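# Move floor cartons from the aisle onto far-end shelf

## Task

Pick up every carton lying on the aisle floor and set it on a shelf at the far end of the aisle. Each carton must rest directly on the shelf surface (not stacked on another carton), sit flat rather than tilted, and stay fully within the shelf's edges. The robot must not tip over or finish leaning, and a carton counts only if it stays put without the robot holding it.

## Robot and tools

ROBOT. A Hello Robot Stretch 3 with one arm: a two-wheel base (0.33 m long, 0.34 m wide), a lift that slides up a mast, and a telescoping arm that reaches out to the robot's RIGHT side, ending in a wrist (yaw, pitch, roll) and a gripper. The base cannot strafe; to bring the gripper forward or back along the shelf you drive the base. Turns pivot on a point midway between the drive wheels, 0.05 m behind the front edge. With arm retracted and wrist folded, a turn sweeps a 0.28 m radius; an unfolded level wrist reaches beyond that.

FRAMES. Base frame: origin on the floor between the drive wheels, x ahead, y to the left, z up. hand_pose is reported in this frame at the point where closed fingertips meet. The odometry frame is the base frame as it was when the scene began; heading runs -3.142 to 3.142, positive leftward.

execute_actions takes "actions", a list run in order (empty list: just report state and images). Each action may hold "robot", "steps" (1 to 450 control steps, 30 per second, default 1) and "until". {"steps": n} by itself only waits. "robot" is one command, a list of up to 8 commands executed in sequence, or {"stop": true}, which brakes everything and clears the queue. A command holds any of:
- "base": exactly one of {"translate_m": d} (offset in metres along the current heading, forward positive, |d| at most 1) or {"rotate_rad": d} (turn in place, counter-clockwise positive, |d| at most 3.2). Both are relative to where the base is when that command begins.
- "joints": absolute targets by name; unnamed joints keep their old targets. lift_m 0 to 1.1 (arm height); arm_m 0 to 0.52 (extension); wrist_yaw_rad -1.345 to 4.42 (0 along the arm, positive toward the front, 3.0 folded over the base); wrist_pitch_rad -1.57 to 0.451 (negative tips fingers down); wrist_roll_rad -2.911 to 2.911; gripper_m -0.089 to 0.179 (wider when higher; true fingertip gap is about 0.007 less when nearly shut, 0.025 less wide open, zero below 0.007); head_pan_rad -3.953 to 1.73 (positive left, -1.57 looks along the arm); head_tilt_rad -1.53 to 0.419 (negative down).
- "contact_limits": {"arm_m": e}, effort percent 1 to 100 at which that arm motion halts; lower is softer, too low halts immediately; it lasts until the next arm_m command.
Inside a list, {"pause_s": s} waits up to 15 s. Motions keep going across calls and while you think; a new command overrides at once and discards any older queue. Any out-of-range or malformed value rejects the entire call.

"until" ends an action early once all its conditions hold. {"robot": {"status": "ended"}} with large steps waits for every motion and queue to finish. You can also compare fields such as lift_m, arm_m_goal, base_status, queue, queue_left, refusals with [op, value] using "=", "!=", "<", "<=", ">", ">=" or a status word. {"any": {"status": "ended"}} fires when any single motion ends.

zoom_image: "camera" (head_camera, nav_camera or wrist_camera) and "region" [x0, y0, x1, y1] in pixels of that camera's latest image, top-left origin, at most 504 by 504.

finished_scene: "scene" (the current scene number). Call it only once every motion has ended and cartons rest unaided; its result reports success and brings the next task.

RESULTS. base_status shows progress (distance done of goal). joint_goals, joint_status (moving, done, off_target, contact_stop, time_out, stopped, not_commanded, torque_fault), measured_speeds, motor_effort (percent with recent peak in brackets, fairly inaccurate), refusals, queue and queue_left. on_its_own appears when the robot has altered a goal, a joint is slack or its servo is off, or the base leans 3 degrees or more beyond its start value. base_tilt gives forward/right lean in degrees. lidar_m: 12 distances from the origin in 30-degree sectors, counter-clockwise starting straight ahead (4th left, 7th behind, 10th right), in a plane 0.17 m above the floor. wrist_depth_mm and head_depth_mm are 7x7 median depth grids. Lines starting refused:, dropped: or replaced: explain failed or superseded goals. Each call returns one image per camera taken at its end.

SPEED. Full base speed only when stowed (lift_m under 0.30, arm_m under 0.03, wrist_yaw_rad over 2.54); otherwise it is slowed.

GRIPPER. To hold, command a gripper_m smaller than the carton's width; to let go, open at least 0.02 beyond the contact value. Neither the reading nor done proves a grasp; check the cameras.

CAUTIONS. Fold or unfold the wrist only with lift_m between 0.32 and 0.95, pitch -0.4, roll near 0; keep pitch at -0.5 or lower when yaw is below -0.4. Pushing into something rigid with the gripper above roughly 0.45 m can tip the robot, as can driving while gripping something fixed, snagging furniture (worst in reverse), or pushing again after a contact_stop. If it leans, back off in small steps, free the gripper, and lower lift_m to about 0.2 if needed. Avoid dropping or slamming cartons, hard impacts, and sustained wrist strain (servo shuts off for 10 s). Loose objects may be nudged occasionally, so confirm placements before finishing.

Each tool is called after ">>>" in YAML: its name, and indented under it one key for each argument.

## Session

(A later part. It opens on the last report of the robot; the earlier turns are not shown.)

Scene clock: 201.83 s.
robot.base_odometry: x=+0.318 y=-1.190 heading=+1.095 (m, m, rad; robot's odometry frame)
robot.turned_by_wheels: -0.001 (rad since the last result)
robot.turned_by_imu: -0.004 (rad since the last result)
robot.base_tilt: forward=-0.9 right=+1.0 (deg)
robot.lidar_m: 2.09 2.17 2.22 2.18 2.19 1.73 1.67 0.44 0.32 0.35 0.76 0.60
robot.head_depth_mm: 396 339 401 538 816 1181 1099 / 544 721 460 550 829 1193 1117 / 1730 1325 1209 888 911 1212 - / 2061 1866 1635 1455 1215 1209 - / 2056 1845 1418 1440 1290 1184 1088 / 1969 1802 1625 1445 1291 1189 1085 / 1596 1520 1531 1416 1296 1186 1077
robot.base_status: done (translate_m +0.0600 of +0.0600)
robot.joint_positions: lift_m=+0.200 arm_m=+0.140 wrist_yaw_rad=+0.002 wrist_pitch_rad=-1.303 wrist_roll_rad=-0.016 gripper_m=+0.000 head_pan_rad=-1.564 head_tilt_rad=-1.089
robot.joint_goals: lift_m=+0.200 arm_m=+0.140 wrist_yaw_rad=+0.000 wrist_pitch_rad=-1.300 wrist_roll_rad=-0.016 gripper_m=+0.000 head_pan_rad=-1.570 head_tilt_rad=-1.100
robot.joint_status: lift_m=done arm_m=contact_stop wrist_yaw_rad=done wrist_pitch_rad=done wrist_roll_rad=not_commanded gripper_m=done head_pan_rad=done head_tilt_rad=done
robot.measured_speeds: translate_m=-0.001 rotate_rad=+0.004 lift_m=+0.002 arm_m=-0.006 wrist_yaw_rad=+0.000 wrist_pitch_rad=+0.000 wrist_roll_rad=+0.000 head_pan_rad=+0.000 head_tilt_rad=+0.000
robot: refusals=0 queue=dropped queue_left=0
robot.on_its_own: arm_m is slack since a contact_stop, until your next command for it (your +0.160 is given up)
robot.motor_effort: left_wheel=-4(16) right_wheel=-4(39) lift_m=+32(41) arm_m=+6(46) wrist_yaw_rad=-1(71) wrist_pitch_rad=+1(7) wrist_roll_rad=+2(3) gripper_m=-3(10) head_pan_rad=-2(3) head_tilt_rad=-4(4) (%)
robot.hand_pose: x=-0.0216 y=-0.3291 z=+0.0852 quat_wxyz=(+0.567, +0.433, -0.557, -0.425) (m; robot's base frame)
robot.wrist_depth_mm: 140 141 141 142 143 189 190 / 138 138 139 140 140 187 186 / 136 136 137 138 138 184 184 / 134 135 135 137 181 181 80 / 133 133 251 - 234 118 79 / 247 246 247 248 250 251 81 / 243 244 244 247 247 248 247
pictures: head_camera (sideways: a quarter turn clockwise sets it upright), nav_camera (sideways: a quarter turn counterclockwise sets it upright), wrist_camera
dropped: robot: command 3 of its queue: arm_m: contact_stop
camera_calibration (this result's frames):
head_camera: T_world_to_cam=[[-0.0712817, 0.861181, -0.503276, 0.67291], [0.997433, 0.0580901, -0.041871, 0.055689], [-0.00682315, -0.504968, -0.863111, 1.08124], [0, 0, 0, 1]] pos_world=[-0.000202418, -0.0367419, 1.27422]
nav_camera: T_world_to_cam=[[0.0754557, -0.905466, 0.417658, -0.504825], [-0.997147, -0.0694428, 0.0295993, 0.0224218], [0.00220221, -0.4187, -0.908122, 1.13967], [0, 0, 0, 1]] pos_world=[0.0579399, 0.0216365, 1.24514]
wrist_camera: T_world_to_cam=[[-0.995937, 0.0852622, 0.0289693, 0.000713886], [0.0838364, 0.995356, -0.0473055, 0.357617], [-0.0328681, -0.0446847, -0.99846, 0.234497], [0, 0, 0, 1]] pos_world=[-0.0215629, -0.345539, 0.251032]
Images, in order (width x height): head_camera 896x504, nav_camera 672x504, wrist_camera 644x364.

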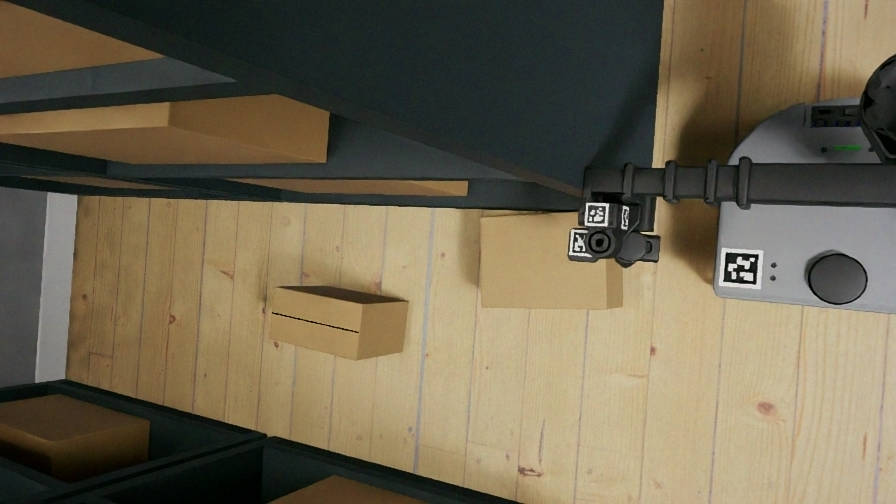

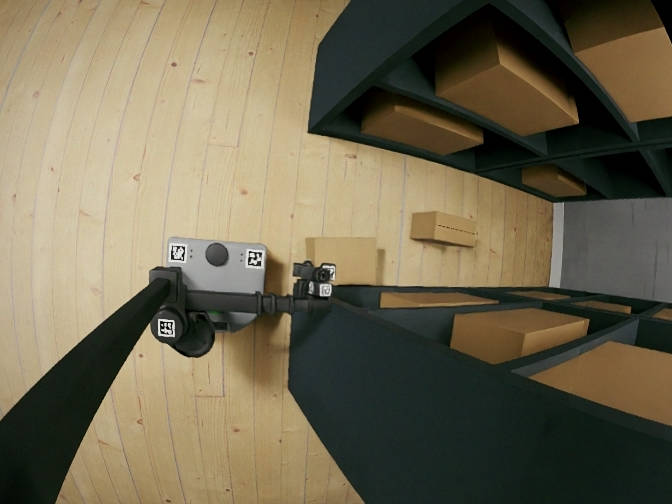

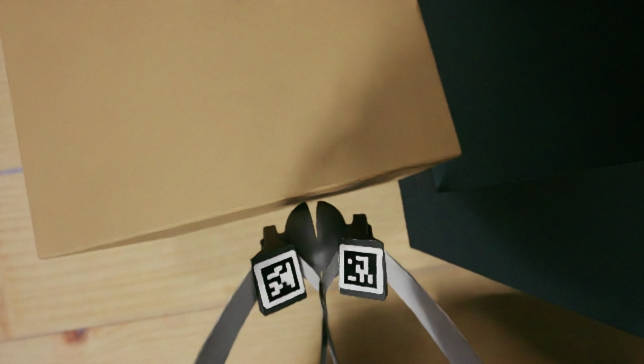

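>>> execute_actions:
  actions:
    - {"robot":[{"joints":{"arm_m":0.0}},{"base":{"translate_m":0.2},"joints":{"wrist_pitch_rad":-0.5}},{"joints":{"arm_m":0.14,"lift_m":0.115}},{"base":{"translate_m":-0.1}},{"joints":{"wrist_yaw_rad":-0.7,"arm_m":0.19}}],"steps":450,"until":{"robot":{"status":"ended"}}}

Scene clock: 217.47 s.
robot.base_odometry: x=+0.364 y=-1.101 heading=+1.096 (m, m, rad; robot's odometry frame)
robot.turned_by_wheels: +0.001 (rad since the last result)
robot.turned_by_imu: +0.000 (rad since the last result)
robot.base_tilt: forward=-0.8 right=+1.0 (deg)
robot.lidar_m: 1.98 2.06 2.20 2.20 2.21 1.83 1.76 0.44 0.37 0.81 0.67 0.52
robot.head_depth_mm: 833 772 914 630 813 1187 1105 / 1153 1090 970 1125 974 1185 1115 / 2022 1819 1614 1439 1226 1209 - / 2065 1853 1554 1453 1263 1210 - / 2066 1835 1589 1456 1309 1183 1088 / 1679 1759 1581 1440 1299 1183 1084 / 1167 1330 1234 1285 1257 1179 1084
robot.base_status: done (translate_m -0.1000 of -0.1000)
robot.joint_positions: lift_m=+0.115 arm_m=+0.189 wrist_yaw_rad=+0.153 wrist_pitch_rad=-0.507 wrist_roll_rad=-0.008 gripper_m=+0.000 head_pan_rad=-1.564 head_tilt_rad=-1.089
robot.joint_goals: lift_m=+0.115 arm_m=+0.190 wrist_yaw_rad=+0.108 wrist_pitch_rad=-0.500 wrist_roll_rad=-0.008 gripper_m=+0.000 head_pan_rad=-1.570 head_tilt_rad=-1.100
robot.joint_status: lift_m=done arm_m=done wrist_yaw_rad=off_target wrist_pitch_rad=done wrist_roll_rad=not_commanded gripper_m=done head_pan_rad=done head_tilt_rad=done
robot.measured_speeds: translate_m=+0.000 rotate_rad=+0.000 lift_m=+0.000 arm_m=+0.000 wrist_yaw_rad=+0.000 wrist_pitch_rad=+0.000 wrist_roll_rad=+0.000 head_pan_rad=+0.000 head_tilt_rad=+0.000
robot: refusals=0 queue=dropped queue_left=0
robot.on_its_own: wrist_yaw_rad is held at +0.108, not at your -0.700, by its stall guard, which is still easing; right_wheel is at rest, and its effort (-30) is outside its rest range (-18 to +18)
robot.motor_effort: left_wheel=+9(21) right_wheel=-30(66) lift_m=+29(33) arm_m=+8(12) wrist_yaw_rad=-40(100) wrist_pitch_rad=+3(9) wrist_roll_rad=-3(3) gripper_m=-9(16) head_pan_rad=-3(2) head_tilt_rad=-4(4) (%)
robot.hand_pose: x=+0.0108 y=-0.5442 z=+0.1084 quat_wxyz=(+0.699, +0.230, -0.666, -0.124) (m; robot's base frame)
robot.wrist_depth_mm: 683 719 387 500 712 401 258 / 496 647 438 490 572 378 260 / 478 528 472 448 225 214 205 / 429 417 396 378 184 176 169 / 359 345 335 - 155 149 144 / 301 293 291 263 133 130 126 / 261 254 247 241 119 115 112
pictures: head_camera (sideways: a quarter turn clockwise sets it upright), nav_camera (sideways: a quarter turn counterclockwise sets it upright), wrist_camera
camera_calibration (this result's frames):
head_camera: T_world_to_cam=[[-0.0712847, 0.86118, -0.503276, 0.67291], [0.997433, 0.0580935, -0.041871, 0.055689], [-0.0068214, -0.504969, -0.863111, 1.08124], [0, 0, 0, 1]] pos_world=[-0.000202291, -0.036742, 1.27422]
nav_camera: T_world_to_cam=[[0.0754588, -0.905465, 0.417658, -0.504825], [-0.997146, -0.0694462, 0.0295993, 0.0224218], [0.00220366, -0.4187, -0.908122, 1.13967], [0, 0, 0, 1]] pos_world=[0.0579399, 0.0216367, 1.24514]
wrist_camera: T_world_to_cam=[[-0.996505, -0.0675005, -0.0492013, -0.0240385], [-0.00854528, 0.668326, -0.74382, 0.468625], [0.0830906, -0.7408, -0.666567, -0.166949], [0, 0, 0, 1]] pos_world=[-0.00607802, -0.438493, 0.236107]
Images, in order (width x height): head_camera 896x504, nav_camera 672x504, wrist_camera 644x364.

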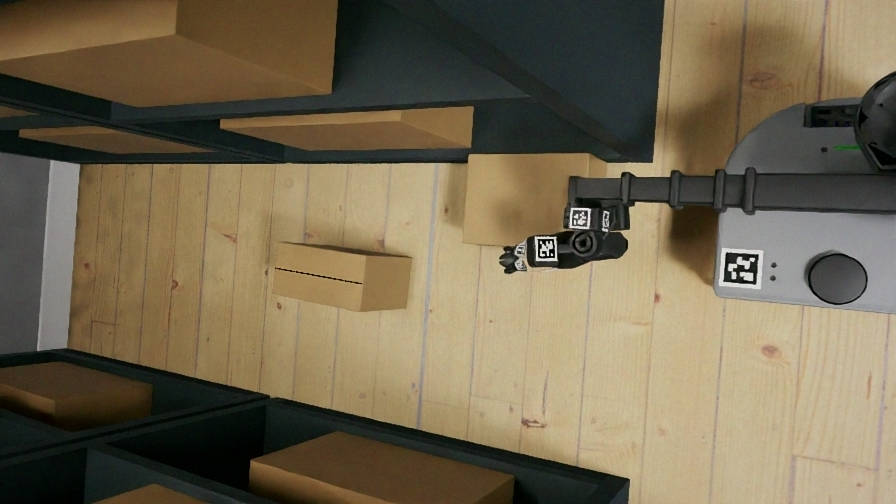

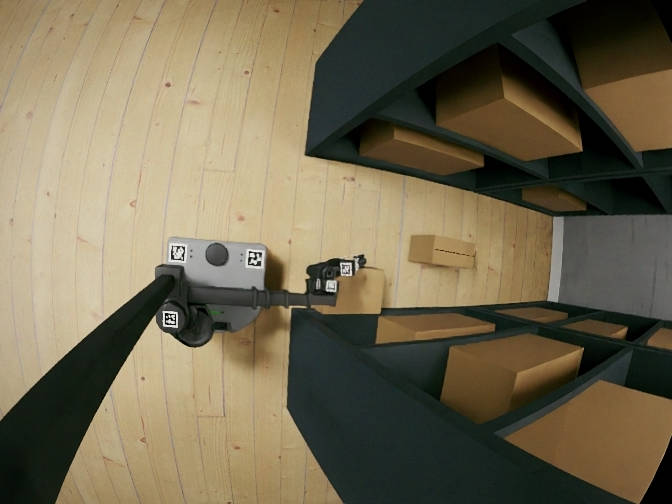

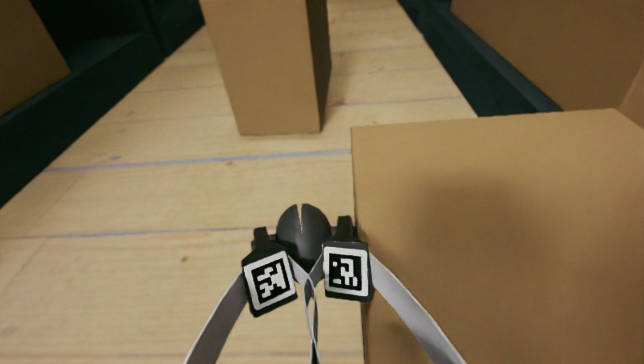

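>>> execute_actions:
  actions:
    - {"robot":[{"joints":{"wrist_yaw_rad":0.0,"lift_m":0.07}},{"base":{"translate_m":-0.03}},{"joints":{"lift_m":0.2,"wrist_yaw_rad":-0.3}}],"steps":300,"until":{"robot":{"status":"ended"}}}

Scene clock: 220.83 s.
robot.base_odometry: x=+0.364 y=-1.101 heading=+1.097 (m, m, rad; robot's odometry frame)
robot.turned_by_wheels: +0.001 (rad since the last result)
robot.turned_by_imu: +0.001 (rad since the last result)
robot.base_tilt: forward=-0.8 right=+0.9 (deg)
robot.lidar_m: 1.99 2.06 2.20 2.19 2.21 1.83 1.77 0.44 0.37 0.81 0.68 0.52
robot.head_depth_mm: 832 774 912 632 809 1186 1101 / 1152 1095 977 1145 969 1188 1114 / 2038 1826 1605 1409 1229 1208 - / 2061 1871 1517 1451 1272 1213 - / 2042 1845 1592 1440 1298 1187 1088 / 1683 1738 1593 1442 1299 1186 1088 / 1164 1321 1231 1290 1267 1179 1077
robot.base_status: done (translate_m -0.0999 of -0.1000)
robot.joint_positions: lift_m=+0.107 arm_m=+0.190 wrist_yaw_rad=+0.104 wrist_pitch_rad=-0.466 wrist_roll_rad=-0.009 gripper_m=+0.000 head_pan_rad=-1.564 head_tilt_rad=-1.089
robot.joint_goals: lift_m=+0.107 arm_m=+0.190 wrist_yaw_rad=+0.000 wrist_pitch_rad=-0.500 wrist_roll_rad=-0.009 gripper_m=+0.000 head_pan_rad=-1.570 head_tilt_rad=-1.100
robot.joint_status: lift_m=contact_stop arm_m=done wrist_yaw_rad=off_target wrist_pitch_rad=done wrist_roll_rad=not_commanded gripper_m=done head_pan_rad=done head_tilt_rad=done
robot.measured_speeds: translate_m=+0.000 rotate_rad=+0.000 lift_m=+0.000 arm_m=+0.000 wrist_yaw_rad=+0.000 wrist_pitch_rad=+0.000 wrist_roll_rad=+0.000 head_pan_rad=+0.000 head_tilt_rad=+0.000
robot: refusals=0 queue=dropped queue_left=0
robot.on_its_own: lift_m is slack since a contact_stop, until your next command for it (your +0.070 is given up); left_wheel is at rest, and its effort (+21) is outside its rest range (-18 to +18); right_wheel is at rest, and its effort (-62) is outside its rest range (-18 to +18); wrist_yaw_rad is at rest, and its effort (-93) is outside its rest range (-12 to +12)
robot.motor_effort: left_wheel=+21(21) right_wheel=-62(61) lift_m=+33(34) arm_m=+5(9) wrist_yaw_rad=-93(93) wrist_pitch_rad=-16(19) wrist_roll_rad=-2(3) gripper_m=-13(13) head_pan_rad=-3(2) head_tilt_rad=-4(4) (%)
robot.hand_pose: x=+0.0011 y=-0.5515 z=+0.1086 quat_wxyz=(+0.699, +0.200, -0.675, -0.127) (m; robot's base frame)
robot.wrist_depth_mm: 687 757 375 866 675 363 239 / 546 693 406 585 593 368 244 / 498 578 458 468 233 220 214 / 448 440 418 382 186 178 170 / 371 354 349 168 155 150 144 / 311 299 297 264 134 129 125 / 263 258 248 240 116 113 110
pictures: head_camera (sideways: a quarter turn clockwise sets it upright), nav_camera (sideways: a quarter turn counterclockwise sets it upright), wrist_camera
dropped: robot: command 0 of its queue: wrist_yaw_rad: off_target; lift_m: contact_stop
camera_calibration (this result's frames):
head_camera: T_world_to_cam=[[-0.0712846, 0.86118, -0.503276, 0.672911], [0.997433, 0.0580934, -0.041871, 0.055689], [-0.00682146, -0.504969, -0.863111, 1.08124], [0, 0, 0, 1]] pos_world=[-0.000202295, -0.036742, 1.27422]
nav_camera: T_world_to_cam=[[0.0754587, -0.905465, 0.417659, -0.504825], [-0.997146, -0.0694461, 0.0295993, 0.0224218], [0.00220361, -0.4187, -0.908122, 1.13967], [0, 0, 0, 1]] pos_world=[0.0579399, 0.0216367, 1.24514]
wrist_camera: T_world_to_cam=[[-0.998431, -0.0212374, -0.051821, -0.00837698], [0.0264157, 0.637326, -0.770141, 0.459241], [0.0493827, -0.770301, -0.635765, -0.191033], [0, 0, 0, 1]] pos_world=[-0.0110613, -0.440017, 0.231794]
Images, in order (width x height): head_camera 896x504, nav_camera 672x504, wrist_camera 644x364.

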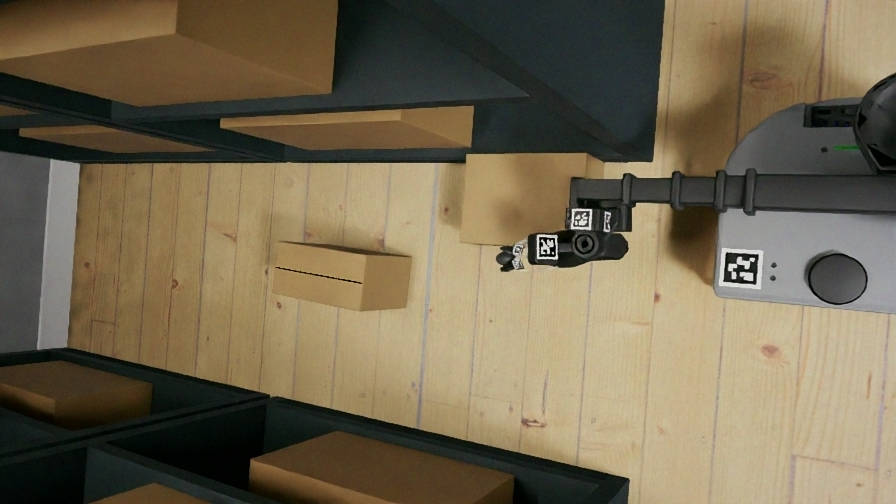

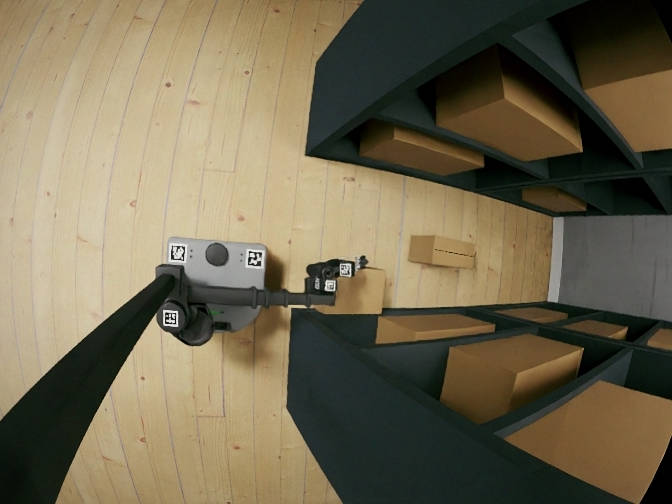

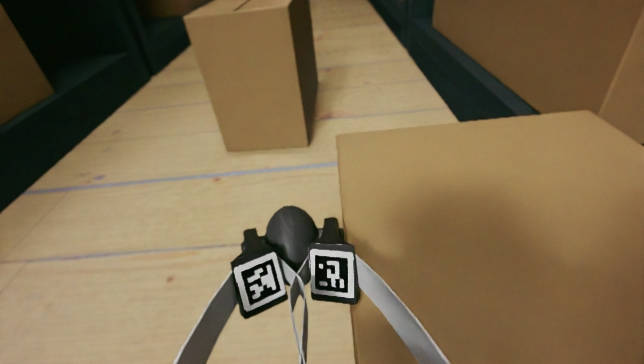

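>>> execute_actions:
  actions:
    - {"robot":{"joints":{"lift_m":0.3,"wrist_yaw_rad":-0.2}},"steps":150,"until":{"robot":{"status":"ended"}}}

Scene clock: 224.77 s.
robot.base_odometry: x=+0.364 y=-1.101 heading=+1.095 (m, m, rad; robot's odometry frame)
robot.turned_by_wheels: -0.002 (rad since the last result)
robot.turned_by_imu: -0.003 (rad since the last result)
robot.base_tilt: forward=-0.8 right=+0.9 (deg)
robot.lidar_m: 1.99 2.06 2.21 2.19 2.21 1.83 1.77 0.44 0.37 0.81 0.68 0.52
robot.head_depth_mm: 833 771 910 627 812 1191 1103 / 1139 1090 969 1123 977 1193 1114 / 2030 1827 1613 1436 1253 - - / 2071 1851 1566 1449 1247 1212 - / 2038 1858 1590 1440 1299 1184 1092 / 1669 1764 1588 1432 1297 1189 1088 / 1170 1326 1242 1284 1253 1179 1082
robot.base_status: done (translate_m -0.1000 of -0.1000)
robot.joint_positions: lift_m=+0.300 arm_m=+0.190 wrist_yaw_rad=-0.197 wrist_pitch_rad=-0.513 wrist_roll_rad=-0.012 gripper_m=+0.000 head_pan_rad=-1.564 head_tilt_rad=-1.089
robot.joint_goals: lift_m=+0.300 arm_m=+0.190 wrist_yaw_rad=-0.200 wrist_pitch_rad=-0.500 wrist_roll_rad=-0.012 gripper_m=+0.000 head_pan_rad=-1.570 head_tilt_rad=-1.100
robot.joint_status: lift_m=done arm_m=done wrist_yaw_rad=done wrist_pitch_rad=done wrist_roll_rad=not_commanded gripper_m=done head_pan_rad=done head_tilt_rad=done
robot.measured_speeds: translate_m=+0.000 rotate_rad=+0.000 lift_m=+0.000 arm_m=+0.000 wrist_yaw_rad=+0.000 wrist_pitch_rad=+0.000 wrist_roll_rad=+0.000 head_pan_rad=+0.000 head_tilt_rad=+0.000
robot: refusals=0 queue=done queue_left=0
robot.motor_effort: left_wheel=-1(21) right_wheel=+2(61) lift_m=+37(38) arm_m=+2(5) wrist_yaw_rad=-2(99) wrist_pitch_rad=+5(32) wrist_roll_rad=+0(3) gripper_m=-2(14) head_pan_rad=-2(2) head_tilt_rad=-4(4) (%)
robot.hand_pose: x=-0.0630 y=-0.5422 z=+0.2919 quat_wxyz=(+0.667, +0.113, -0.694, -0.245) (m; robot's base frame)
robot.wrist_depth_mm: - - - 510 299 276 303 / 993 - - 592 303 304 348 / 867 544 825 660 335 346 403 / 716 448 646 631 377 403 471 / 617 526 542 - 419 430 419 / 523 509 499 335 394 372 363 / 457 447 315 305 391 334 323
pictures: head_camera (sideways: a quarter turn clockwise sets it upright), nav_camera (sideways: a quarter turn counterclockwise sets it upright), wrist_camera
camera_calibration (this result's frames):
head_camera: T_world_to_cam=[[-0.0712846, 0.86118, -0.503276, 0.672911], [0.997433, 0.0580934, -0.041871, 0.055689], [-0.00682146, -0.504969, -0.863111, 1.08124], [0, 0, 0, 1]] pos_world=[-0.000202295, -0.036742, 1.27422]
nav_camera: T_world_to_cam=[[0.0754587, -0.905465, 0.417659, -0.504825], [-0.997146, -0.0694461, 0.0295993, 0.0224218], [0.00220361, -0.4187, -0.908122, 1.13967], [0, 0, 0, 1]] pos_world=[0.0579399, 0.0216367, 1.24514]
wrist_camera: T_world_to_cam=[[-0.959965, 0.276526, -0.0447198, 0.0991306], [0.217717, 0.636093, -0.74026, 0.598804], [-0.176255, -0.72036, -0.670832, -0.0410229], [0, 0, 0, 1]] pos_world=[-0.0424382, -0.437859, 0.420184]
Images, in order (width x height): head_camera 896x504, nav_camera 672x504, wrist_camera 644x364.

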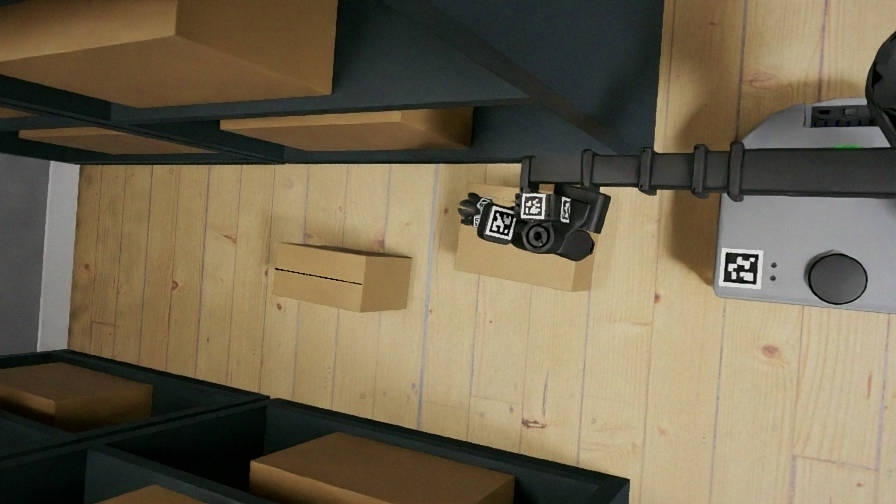

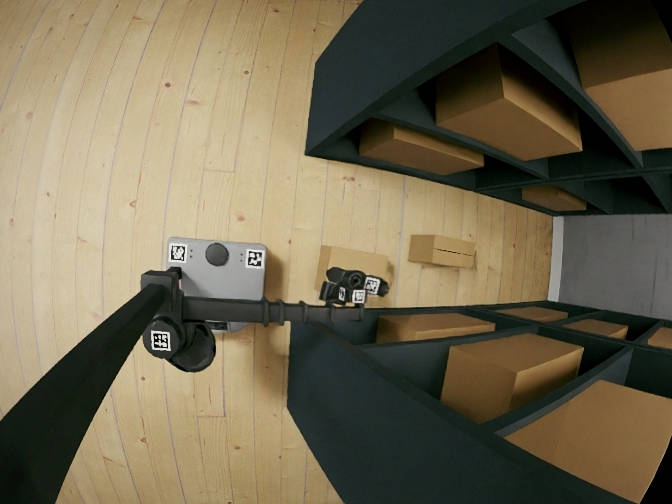

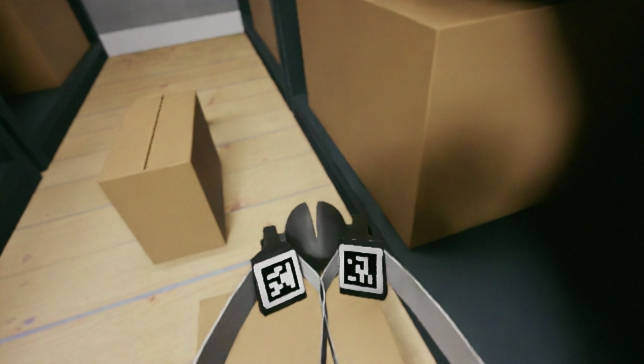

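>>> execute_actions:
  actions:
    - {"robot":[{"joints":{"lift_m":0.4}},{"joints":{"arm_m":0,"wrist_yaw_rad":1.3}}],"steps":250,"until":{"robot":{"status":"ended"}}}

Scene clock: 231.23 s.
robot.base_odometry: x=+0.364 y=-1.101 heading=+1.095 (m, m, rad; robot's odometry frame)
robot.turned_by_wheels: +0.000 (rad since the last result)
robot.turned_by_imu: -0.001 (rad since the last result)
robot.base_tilt: forward=-0.8 right=+0.9 (deg)
robot.lidar_m: 1.99 2.07 2.20 2.19 2.21 1.83 1.76 0.44 0.37 0.81 0.67 0.52
robot.head_depth_mm: 833 769 908 628 814 1181 1103 / 1133 1093 968 914 977 1189 1108 / 2054 1841 1625 1430 1267 - - / 2054 1868 1543 1456 1237 - - / 2060 1866 1598 1443 1308 1174 1091 / 1682 1755 1590 1440 1297 1174 1085 / 1165 1333 1249 1290 1263 1180 1084
robot.base_status: done (translate_m -0.1000 of -0.1000)
robot.joint_positions: lift_m=+0.400 arm_m=+0.000 wrist_yaw_rad=+1.298 wrist_pitch_rad=-0.513 wrist_roll_rad=-0.012 gripper_m=+0.000 head_pan_rad=-1.564 head_tilt_rad=-1.089
robot.joint_goals: lift_m=+0.400 arm_m=+0.000 wrist_yaw_rad=+1.300 wrist_pitch_rad=-0.500 wrist_roll_rad=-0.012 gripper_m=+0.000 head_pan_rad=-1.570 head_tilt_rad=-1.100
robot.joint_status: lift_m=done arm_m=done wrist_yaw_rad=done wrist_pitch_rad=done wrist_roll_rad=not_commanded gripper_m=done head_pan_rad=done head_tilt_rad=done
robot.measured_speeds: translate_m=+0.000 rotate_rad=+0.000 lift_m=+0.000 arm_m=+0.000 wrist_yaw_rad=+0.000 wrist_pitch_rad=+0.000 wrist_roll_rad=+0.000 head_pan_rad=+0.000 head_tilt_rad=+0.000
robot: refusals=0 queue=done queue_left=0
robot.motor_effort: left_wheel=-1(1) right_wheel=+2(2) lift_m=+37(38) arm_m=-5(5) wrist_yaw_rad=+2(1) wrist_pitch_rad=+6(6) wrist_roll_rad=+0(0) gripper_m=-3(2) head_pan_rad=-2(3) head_tilt_rad=-3(4) (%)
robot.hand_pose: x=+0.1821 y=-0.2024 z=+0.3917 quat_wxyz=(+0.656, +0.555, -0.432, +0.274) (m; robot's base frame)
robot.wrist_depth_mm: - - - 363 617 562 566 / - - - 419 548 524 635 / - - - 498 601 613 734 / 925 888 858 626 638 683 735 / 765 746 725 - 630 653 638 / 643 633 620 572 575 557 556 / 560 557 539 526 509 499 484
pictures: head_camera (sideways: a quarter turn clockwise sets it upright), nav_camera (sideways: a quarter turn counterclockwise sets it upright), wrist_camera
camera_calibration (this result's frames):
head_camera: T_world_to_cam=[[-0.0712847, 0.86118, -0.503276, 0.672911], [0.997433, 0.0580935, -0.041871, 0.055689], [-0.0068214, -0.504969, -0.863111, 1.08124], [0, 0, 0, 1]] pos_world=[-0.000202291, -0.036742, 1.27422]
nav_camera: T_world_to_cam=[[0.0754588, -0.905465, 0.417659, -0.504825], [-0.997146, -0.0694462, 0.0295993, 0.0224218], [0.00220366, -0.4187, -0.908122, 1.13967], [0, 0, 0, 1]] pos_world=[0.0579399, 0.0216367, 1.24514]
wrist_camera: T_world_to_cam=[[-0.348579, -0.936215, -0.0446641, -0.111966], [-0.618216, 0.265474, -0.739819, 0.480305], [0.704487, -0.230273, -0.671322, 0.252895], [0, 0, 0, 1]] pos_world=[0.0797423, -0.174098, 0.520111]
Images, in order (width x height): head_camera 896x504, nav_camera 672x504, wrist_camera 644x364.

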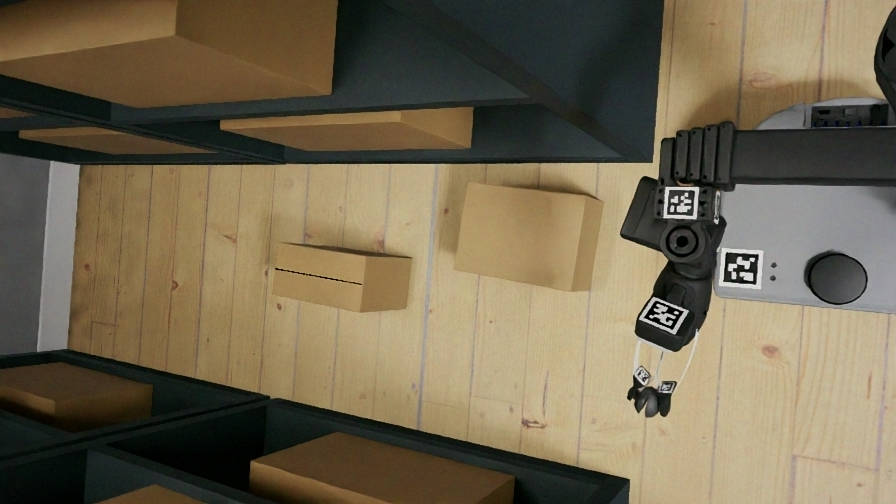

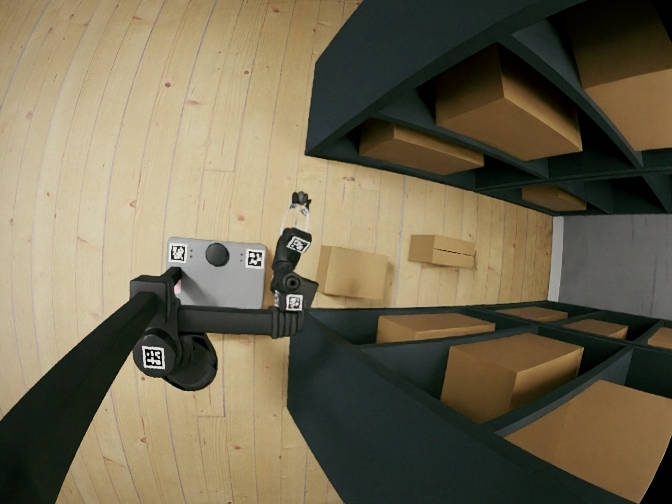

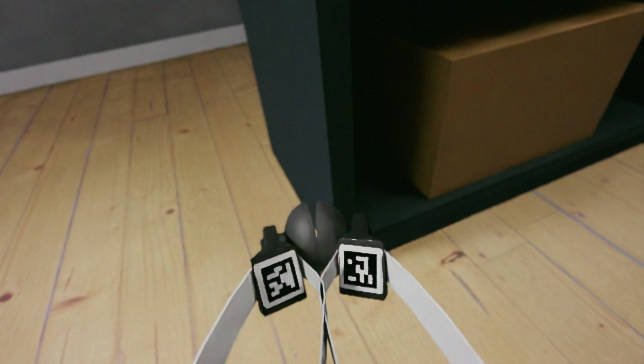

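>>> execute_actions:
  actions:
    - {"robot":[{"base":{"translate_m":0.14}},{"joints":{"wrist_yaw_rad":0,"wrist_pitch_rad":-0.3}},{"joints":{"lift_m":0.04,"arm_m":0.06}},{"base":{"translate_m":-0.14}},{"base":{"translate_m":-0.1},"joints":{"lift_m":0.22}}],"steps":450,"until":{"robot":{"status":"ended"}}}

Scene clock: 247.93 s.
robot.base_odometry: x=+0.318 y=-1.190 heading=+1.095 (m, m, rad; robot's odometry frame)
robot.turned_by_wheels: +0.000 (rad since the last result)
robot.turned_by_imu: -0.001 (rad since the last result)
robot.base_tilt: forward=-0.8 right=+1.0 (deg)
robot.lidar_m: 2.09 2.16 2.22 2.18 2.18 1.73 1.67 0.44 0.32 0.35 0.43 0.60
robot.head_depth_mm: 397 339 402 537 811 1188 1101 / 544 724 461 548 830 1190 1117 / 1716 1330 1217 890 988 - - / 2065 1856 1631 1454 1113 1207 - / 2042 1848 1418 1448 1249 1185 1091 / 1955 1806 1626 1442 1295 1177 1088 / 1584 1505 1546 1409 1295 1181 1081
robot.base_status: done (translate_m -0.1000 of -0.1000)
robot.joint_positions: lift_m=+0.220 arm_m=+0.060 wrist_yaw_rad=+0.008 wrist_pitch_rad=-0.302 wrist_roll_rad=-0.012 gripper_m=+0.000 head_pan_rad=-1.564 head_tilt_rad=-1.089
robot.joint_goals: lift_m=+0.220 arm_m=+0.060 wrist_yaw_rad=+0.000 wrist_pitch_rad=-0.300 wrist_roll_rad=-0.012 gripper_m=+0.000 head_pan_rad=-1.570 head_tilt_rad=-1.100
robot.joint_status: lift_m=done arm_m=done wrist_yaw_rad=done wrist_pitch_rad=done wrist_roll_rad=not_commanded gripper_m=done head_pan_rad=done head_tilt_rad=done
robot.measured_speeds: translate_m=+0.000 rotate_rad=+0.000 lift_m=+0.000 arm_m=+0.000 wrist_yaw_rad=+0.000 wrist_pitch_rad=+0.000 wrist_roll_rad=+0.000 head_pan_rad=+0.000 head_tilt_rad=+0.000
robot: refusals=0 queue=done queue_left=0
robot.motor_effort: left_wheel=+0(16) right_wheel=-1(60) lift_m=+36(40) arm_m=+4(7) wrist_yaw_rad=-8(100) wrist_pitch_rad=+1(78) wrist_roll_rad=-1(1) gripper_m=-3(15) head_pan_rad=-2(3) head_tilt_rad=-4(3) (%)
robot.hand_pose: x=-0.0196 y=-0.4422 z=+0.2594 quat_wxyz=(+0.704, +0.110, -0.694, -0.103) (m; robot's base frame)
robot.wrist_depth_mm: 777 - - 803 342 343 349 / 798 - - 842 353 366 377 / 833 - 774 990 384 394 415 / 791 853 630 756 418 426 479 / 665 657 610 - 438 443 419 / 565 257 213 158 362 364 348 / 450 202 165 142 136 310 299
pictures: head_camera (sideways: a quarter turn clockwise sets it upright), nav_camera (sideways: a quarter turn counterclockwise sets it upright), wrist_camera
camera_calibration (this result's frames):
head_camera: T_world_to_cam=[[-0.0712854, 0.86118, -0.503276, 0.67291], [0.997433, 0.0580944, -0.041871, 0.055689], [-0.00682098, -0.504969, -0.863111, 1.08124], [0, 0, 0, 1]] pos_world=[-0.000202261, -0.036742, 1.27422]
nav_camera: T_world_to_cam=[[0.0754596, -0.905465, 0.417658, -0.504825], [-0.997146, -0.069447, 0.0295993, 0.0224218], [0.00220401, -0.4187, -0.908122, 1.13967], [0, 0, 0, 1]] pos_world=[0.0579398, 0.0216367, 1.24514]
wrist_camera: T_world_to_cam=[[-0.996026, 0.0641792, -0.0617562, 0.0214255], [0.0855762, 0.497391, -0.863295, 0.469734], [-0.0246886, -0.865149, -0.500907, -0.0882489], [0, 0, 0, 1]] pos_world=[-0.0210364, -0.311365, 0.362638]
Images, in order (width x height): head_camera 896x504, nav_camera 672x504, wrist_camera 644x364.

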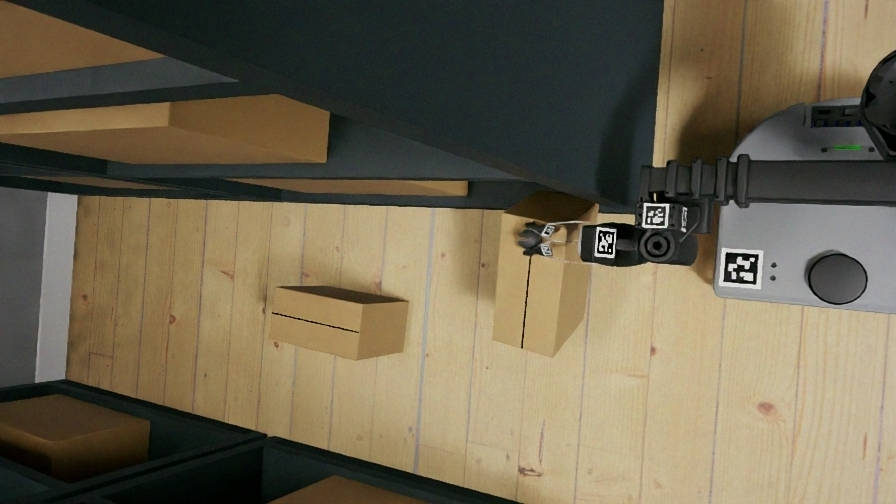

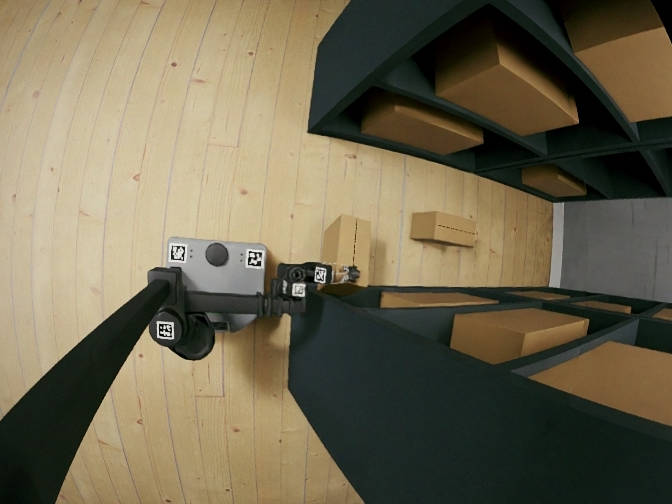

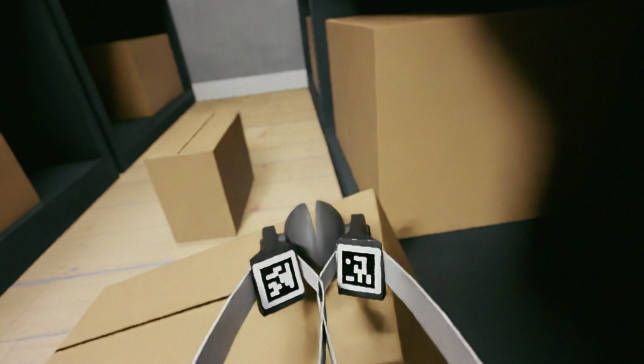

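>>> execute_actions:
  actions:
    - {"robot":[{"joints":{"lift_m":0.4,"arm_m":0}},{"base":{"translate_m":0.33},"joints":{"wrist_pitch_rad":-0.5,"gripper_m":0.179}},{"joints":{"arm_m":0.2,"wrist_yaw_rad":-1.3}}],"steps":450,"until":{"robot":{"status":"ended"}}}

Scene clock: 263.80 s.
robot.base_odometry: x=+0.469 y=-0.897 heading=+1.095 (m, m, rad; robot's odometry frame)
robot.turned_by_wheels: +0.000 (rad since the last result)
robot.turned_by_imu: -0.002 (rad since the last result)
robot.base_tilt: forward=-0.8 right=+0.9 (deg)
robot.lidar_m: 1.76 1.82 2.47 2.15 2.67 2.07 2.00 0.52 0.46 0.82 0.36 0.43
robot.head_depth_mm: 1628 1425 1410 1355 1170 1191 1106 / 2034 1846 1651 1473 1147 1195 1114 / 2043 1877 1426 1459 1290 1224 - / 2059 1846 1626 1450 1271 1214 - / 1196 1474 1549 1401 1285 1185 1089 / 830 808 866 880 1070 1185 1085 / 505 678 737 617 921 1175 1080
robot.base_status: done (translate_m +0.3300 of +0.3300)
robot.joint_positions: lift_m=+0.400 arm_m=+0.200 wrist_yaw_rad=-1.297 wrist_pitch_rad=-0.513 wrist_roll_rad=-0.012 gripper_m=+0.179 head_pan_rad=-1.564 head_tilt_rad=-1.089
robot.joint_goals: lift_m=+0.400 arm_m=+0.200 wrist_yaw_rad=-1.300 wrist_pitch_rad=-0.500 wrist_roll_rad=-0.012 gripper_m=+0.179 head_pan_rad=-1.570 head_tilt_rad=-1.100
robot.joint_status: lift_m=done arm_m=done wrist_yaw_rad=done wrist_pitch_rad=done wrist_roll_rad=not_commanded gripper_m=done head_pan_rad=done head_tilt_rad=done
robot.measured_speeds: translate_m=+0.000 rotate_rad=+0.000 lift_m=+0.000 arm_m=+0.000 wrist_yaw_rad=+0.000 wrist_pitch_rad=+0.000 wrist_roll_rad=+0.000 head_pan_rad=+0.000 head_tilt_rad=+0.000
robot: refusals=0 queue=done queue_left=0
robot.motor_effort: left_wheel=-2(4) right_wheel=+3(10) lift_m=+38(40) arm_m=+5(5) wrist_yaw_rad=-3(8) wrist_pitch_rad=+5(8) wrist_roll_rad=-1(0) gripper_m=+1(100) head_pan_rad=-3(2) head_tilt_rad=-3(4) (%)
robot.hand_pose: x=-0.2251 y=-0.4016 z=+0.3919 quat_wxyz=(+0.441, -0.267, -0.651, -0.558) (m; robot's base frame)
robot.wrist_depth_mm: 772 766 725 713 281 - - / 550 514 665 784 355 - - / 444 433 663 829 744 933 877 / 500 483 671 706 653 769 751 / 597 552 580 364 600 661 643 / 638 603 361 344 558 560 534 / - 542 327 323 512 502 486
pictures: head_camera (sideways: a quarter turn clockwise sets it upright), nav_camera (sideways: a quarter turn counterclockwise sets it upright), wrist_camera
camera_calibration (this result's frames):
head_camera: T_world_to_cam=[[-0.0712854, 0.86118, -0.503276, 0.67291], [0.997433, 0.0580944, -0.041871, 0.055689], [-0.00682098, -0.504969, -0.863111, 1.08124], [0, 0, 0, 1]] pos_world=[-0.000202261, -0.036742, 1.27422]
nav_camera: T_world_to_cam=[[0.0754596, -0.905465, 0.417658, -0.504825], [-0.997146, -0.069447, 0.0295993, 0.0224218], [0.00220401, -0.4187, -0.908122, 1.13967], [0, 0, 0, 1]] pos_world=[0.0579398, 0.0216367, 1.24514]
wrist_camera: T_world_to_cam=[[-0.188528, 0.981022, -0.0453041, 0.365885], [0.665734, 0.0937513, -0.740276, 0.501743], [-0.72198, -0.169723, -0.670775, 0.19706], [0, 0, 0, 1]] pos_world=[-0.122775, -0.372535, 0.520187]
Images, in order (width x height): head_camera 896x504, nav_camera 672x504, wrist_camera 644x364.

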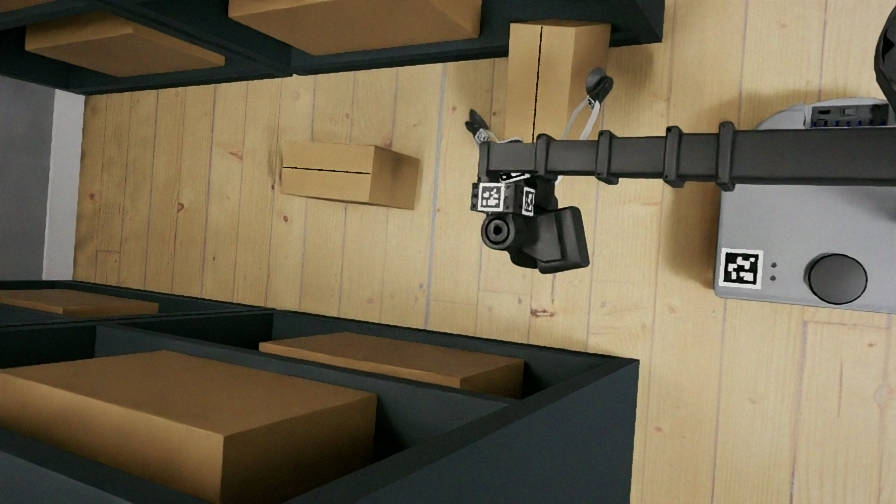

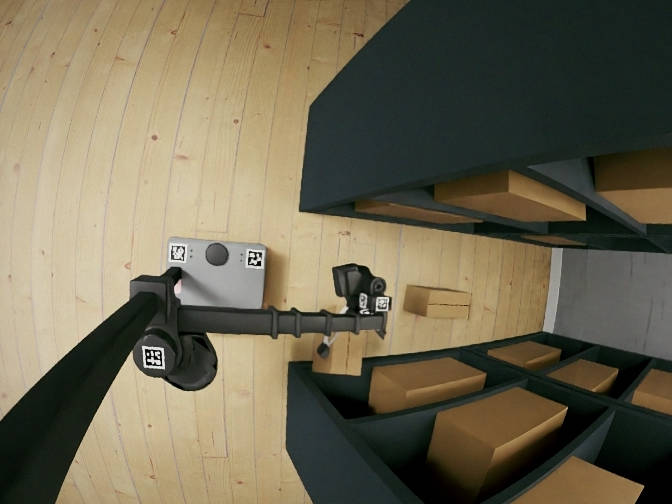

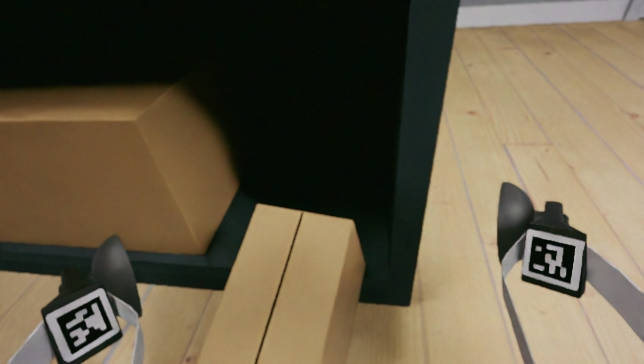

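>>> execute_actions:
  actions:
    - {"robot":[{"base":{"translate_m":0.04},"joints":{"arm_m":0.215}},{"joints":{"lift_m":0.11}}],"steps":300,"until":{"robot":{"status":"ended"}}}

Scene clock: 270.43 s.
robot.base_odometry: x=+0.487 y=-0.861 heading=+1.096 (m, m, rad; robot's odometry frame)
robot.turned_by_wheels: +0.000 (rad since the last result)
robot.turned_by_imu: +0.000 (rad since the last result)
robot.base_tilt: forward=-0.8 right=+0.9 (deg)
robot.lidar_m: 1.71 1.78 2.43 2.15 2.67 2.11 2.03 0.56 0.48 0.65 0.34 0.43
robot.head_depth_mm: 1778 1611 1527 1405 1119 1203 1097 / 2027 1880 1645 1462 1173 1198 1110 / 2060 1859 1580 1430 1327 1211 - / 2019 1854 1633 1462 1320 1213 - / 1091 1074 1273 1361 1267 1188 1089 / 740 708 785 685 902 1181 1085 / 471 417 441 580 920 1182 1088
robot.base_status: done (translate_m +0.0400 of +0.0400)
robot.joint_positions: lift_m=+0.162 arm_m=+0.215 wrist_yaw_rad=-1.284 wrist_pitch_rad=-0.455 wrist_roll_rad=+0.029 gripper_m=+0.179 head_pan_rad=-1.564 head_tilt_rad=-1.089
robot.joint_goals: lift_m=+0.162 arm_m=+0.215 wrist_yaw_rad=-1.300 wrist_pitch_rad=-0.500 wrist_roll_rad=+0.029 gripper_m=+0.179 head_pan_rad=-1.570 head_tilt_rad=-1.100
robot.joint_status: lift_m=contact_stop arm_m=done wrist_yaw_rad=done wrist_pitch_rad=done wrist_roll_rad=not_commanded gripper_m=done head_pan_rad=done head_tilt_rad=done
robot.measured_speeds: translate_m=+0.000 rotate_rad=+0.000 lift_m=-0.012 arm_m=+0.000 wrist_yaw_rad=+0.050 wrist_pitch_rad=+0.144 wrist_roll_rad=+0.120 head_pan_rad=+0.000 head_tilt_rad=+0.000
robot: refusals=0 queue=dropped queue_left=0
robot.on_its_own: lift_m is slack since a contact_stop, until your next command for it (your +0.110 is given up)
robot.motor_effort: left_wheel=+3(3) right_wheel=-12(13) lift_m=+38(36) arm_m=+4(6) wrist_yaw_rad=-16(16) wrist_pitch_rad=-25(27) wrist_roll_rad=-23(22) gripper_m=+0(1) head_pan_rad=-2(2) head_tilt_rad=-4(3) (%)
robot.hand_pose: x=-0.2320 y=-0.4216 z=+0.1663 quat_wxyz=(+0.447, -0.292, -0.654, -0.537) (m; robot's base frame)
robot.wrist_depth_mm: 376 380 277 237 311 977 914 / 418 413 233 210 329 710 650 / 478 441 206 194 365 544 511 / 523 205 183 188 412 452 420 / 478 180 165 199 384 373 357 / 408 164 150 210 333 317 299 / - 323 303 253 291 282 269
pictures: head_camera (sideways: a quarter turn clockwise sets it upright), nav_camera (sideways: a quarter turn counterclockwise sets it upright), wrist_camera
camera_calibration (this result's frames):
head_camera: T_world_to_cam=[[-0.0712878, 0.86118, -0.503276, 0.67291], [0.997432, 0.0580971, -0.041871, 0.055689], [-0.00681959, -0.504969, -0.863111, 1.08124], [0, 0, 0, 1]] pos_world=[-0.00020216, -0.036742, 1.27422]
nav_camera: T_world_to_cam=[[0.0754621, -0.905465, 0.417658, -0.504825], [-0.997146, -0.0694498, 0.0295993, 0.0224218], [0.00220516, -0.4187, -0.908122, 1.13967], [0, 0, 0, 1]] pos_world=[0.0579398, 0.0216369, 1.24514]
wrist_camera: T_world_to_cam=[[-0.186177, 0.978753, -0.0859093, 0.380325], [0.631786, 0.0522953, -0.773376, 0.321422], [-0.752452, -0.198262, -0.628099, 0.0111296], [0, 0, 0, 1]] pos_world=[-0.123887, -0.386846, 0.288244]
Images, in order (width x height): head_camera 896x504, nav_camera 672x504, wrist_camera 644x364.

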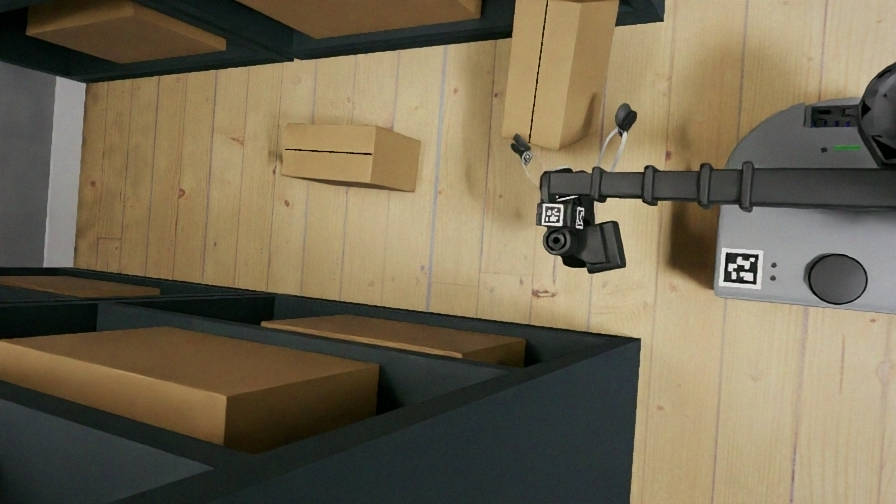

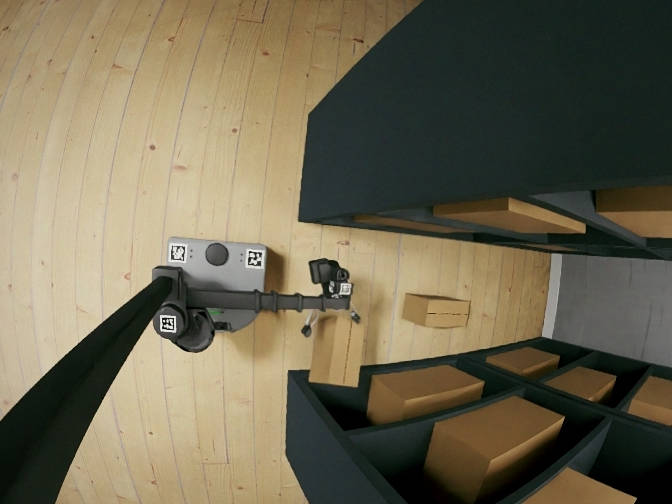

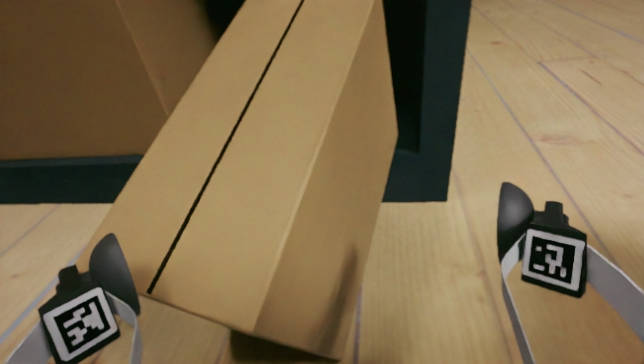

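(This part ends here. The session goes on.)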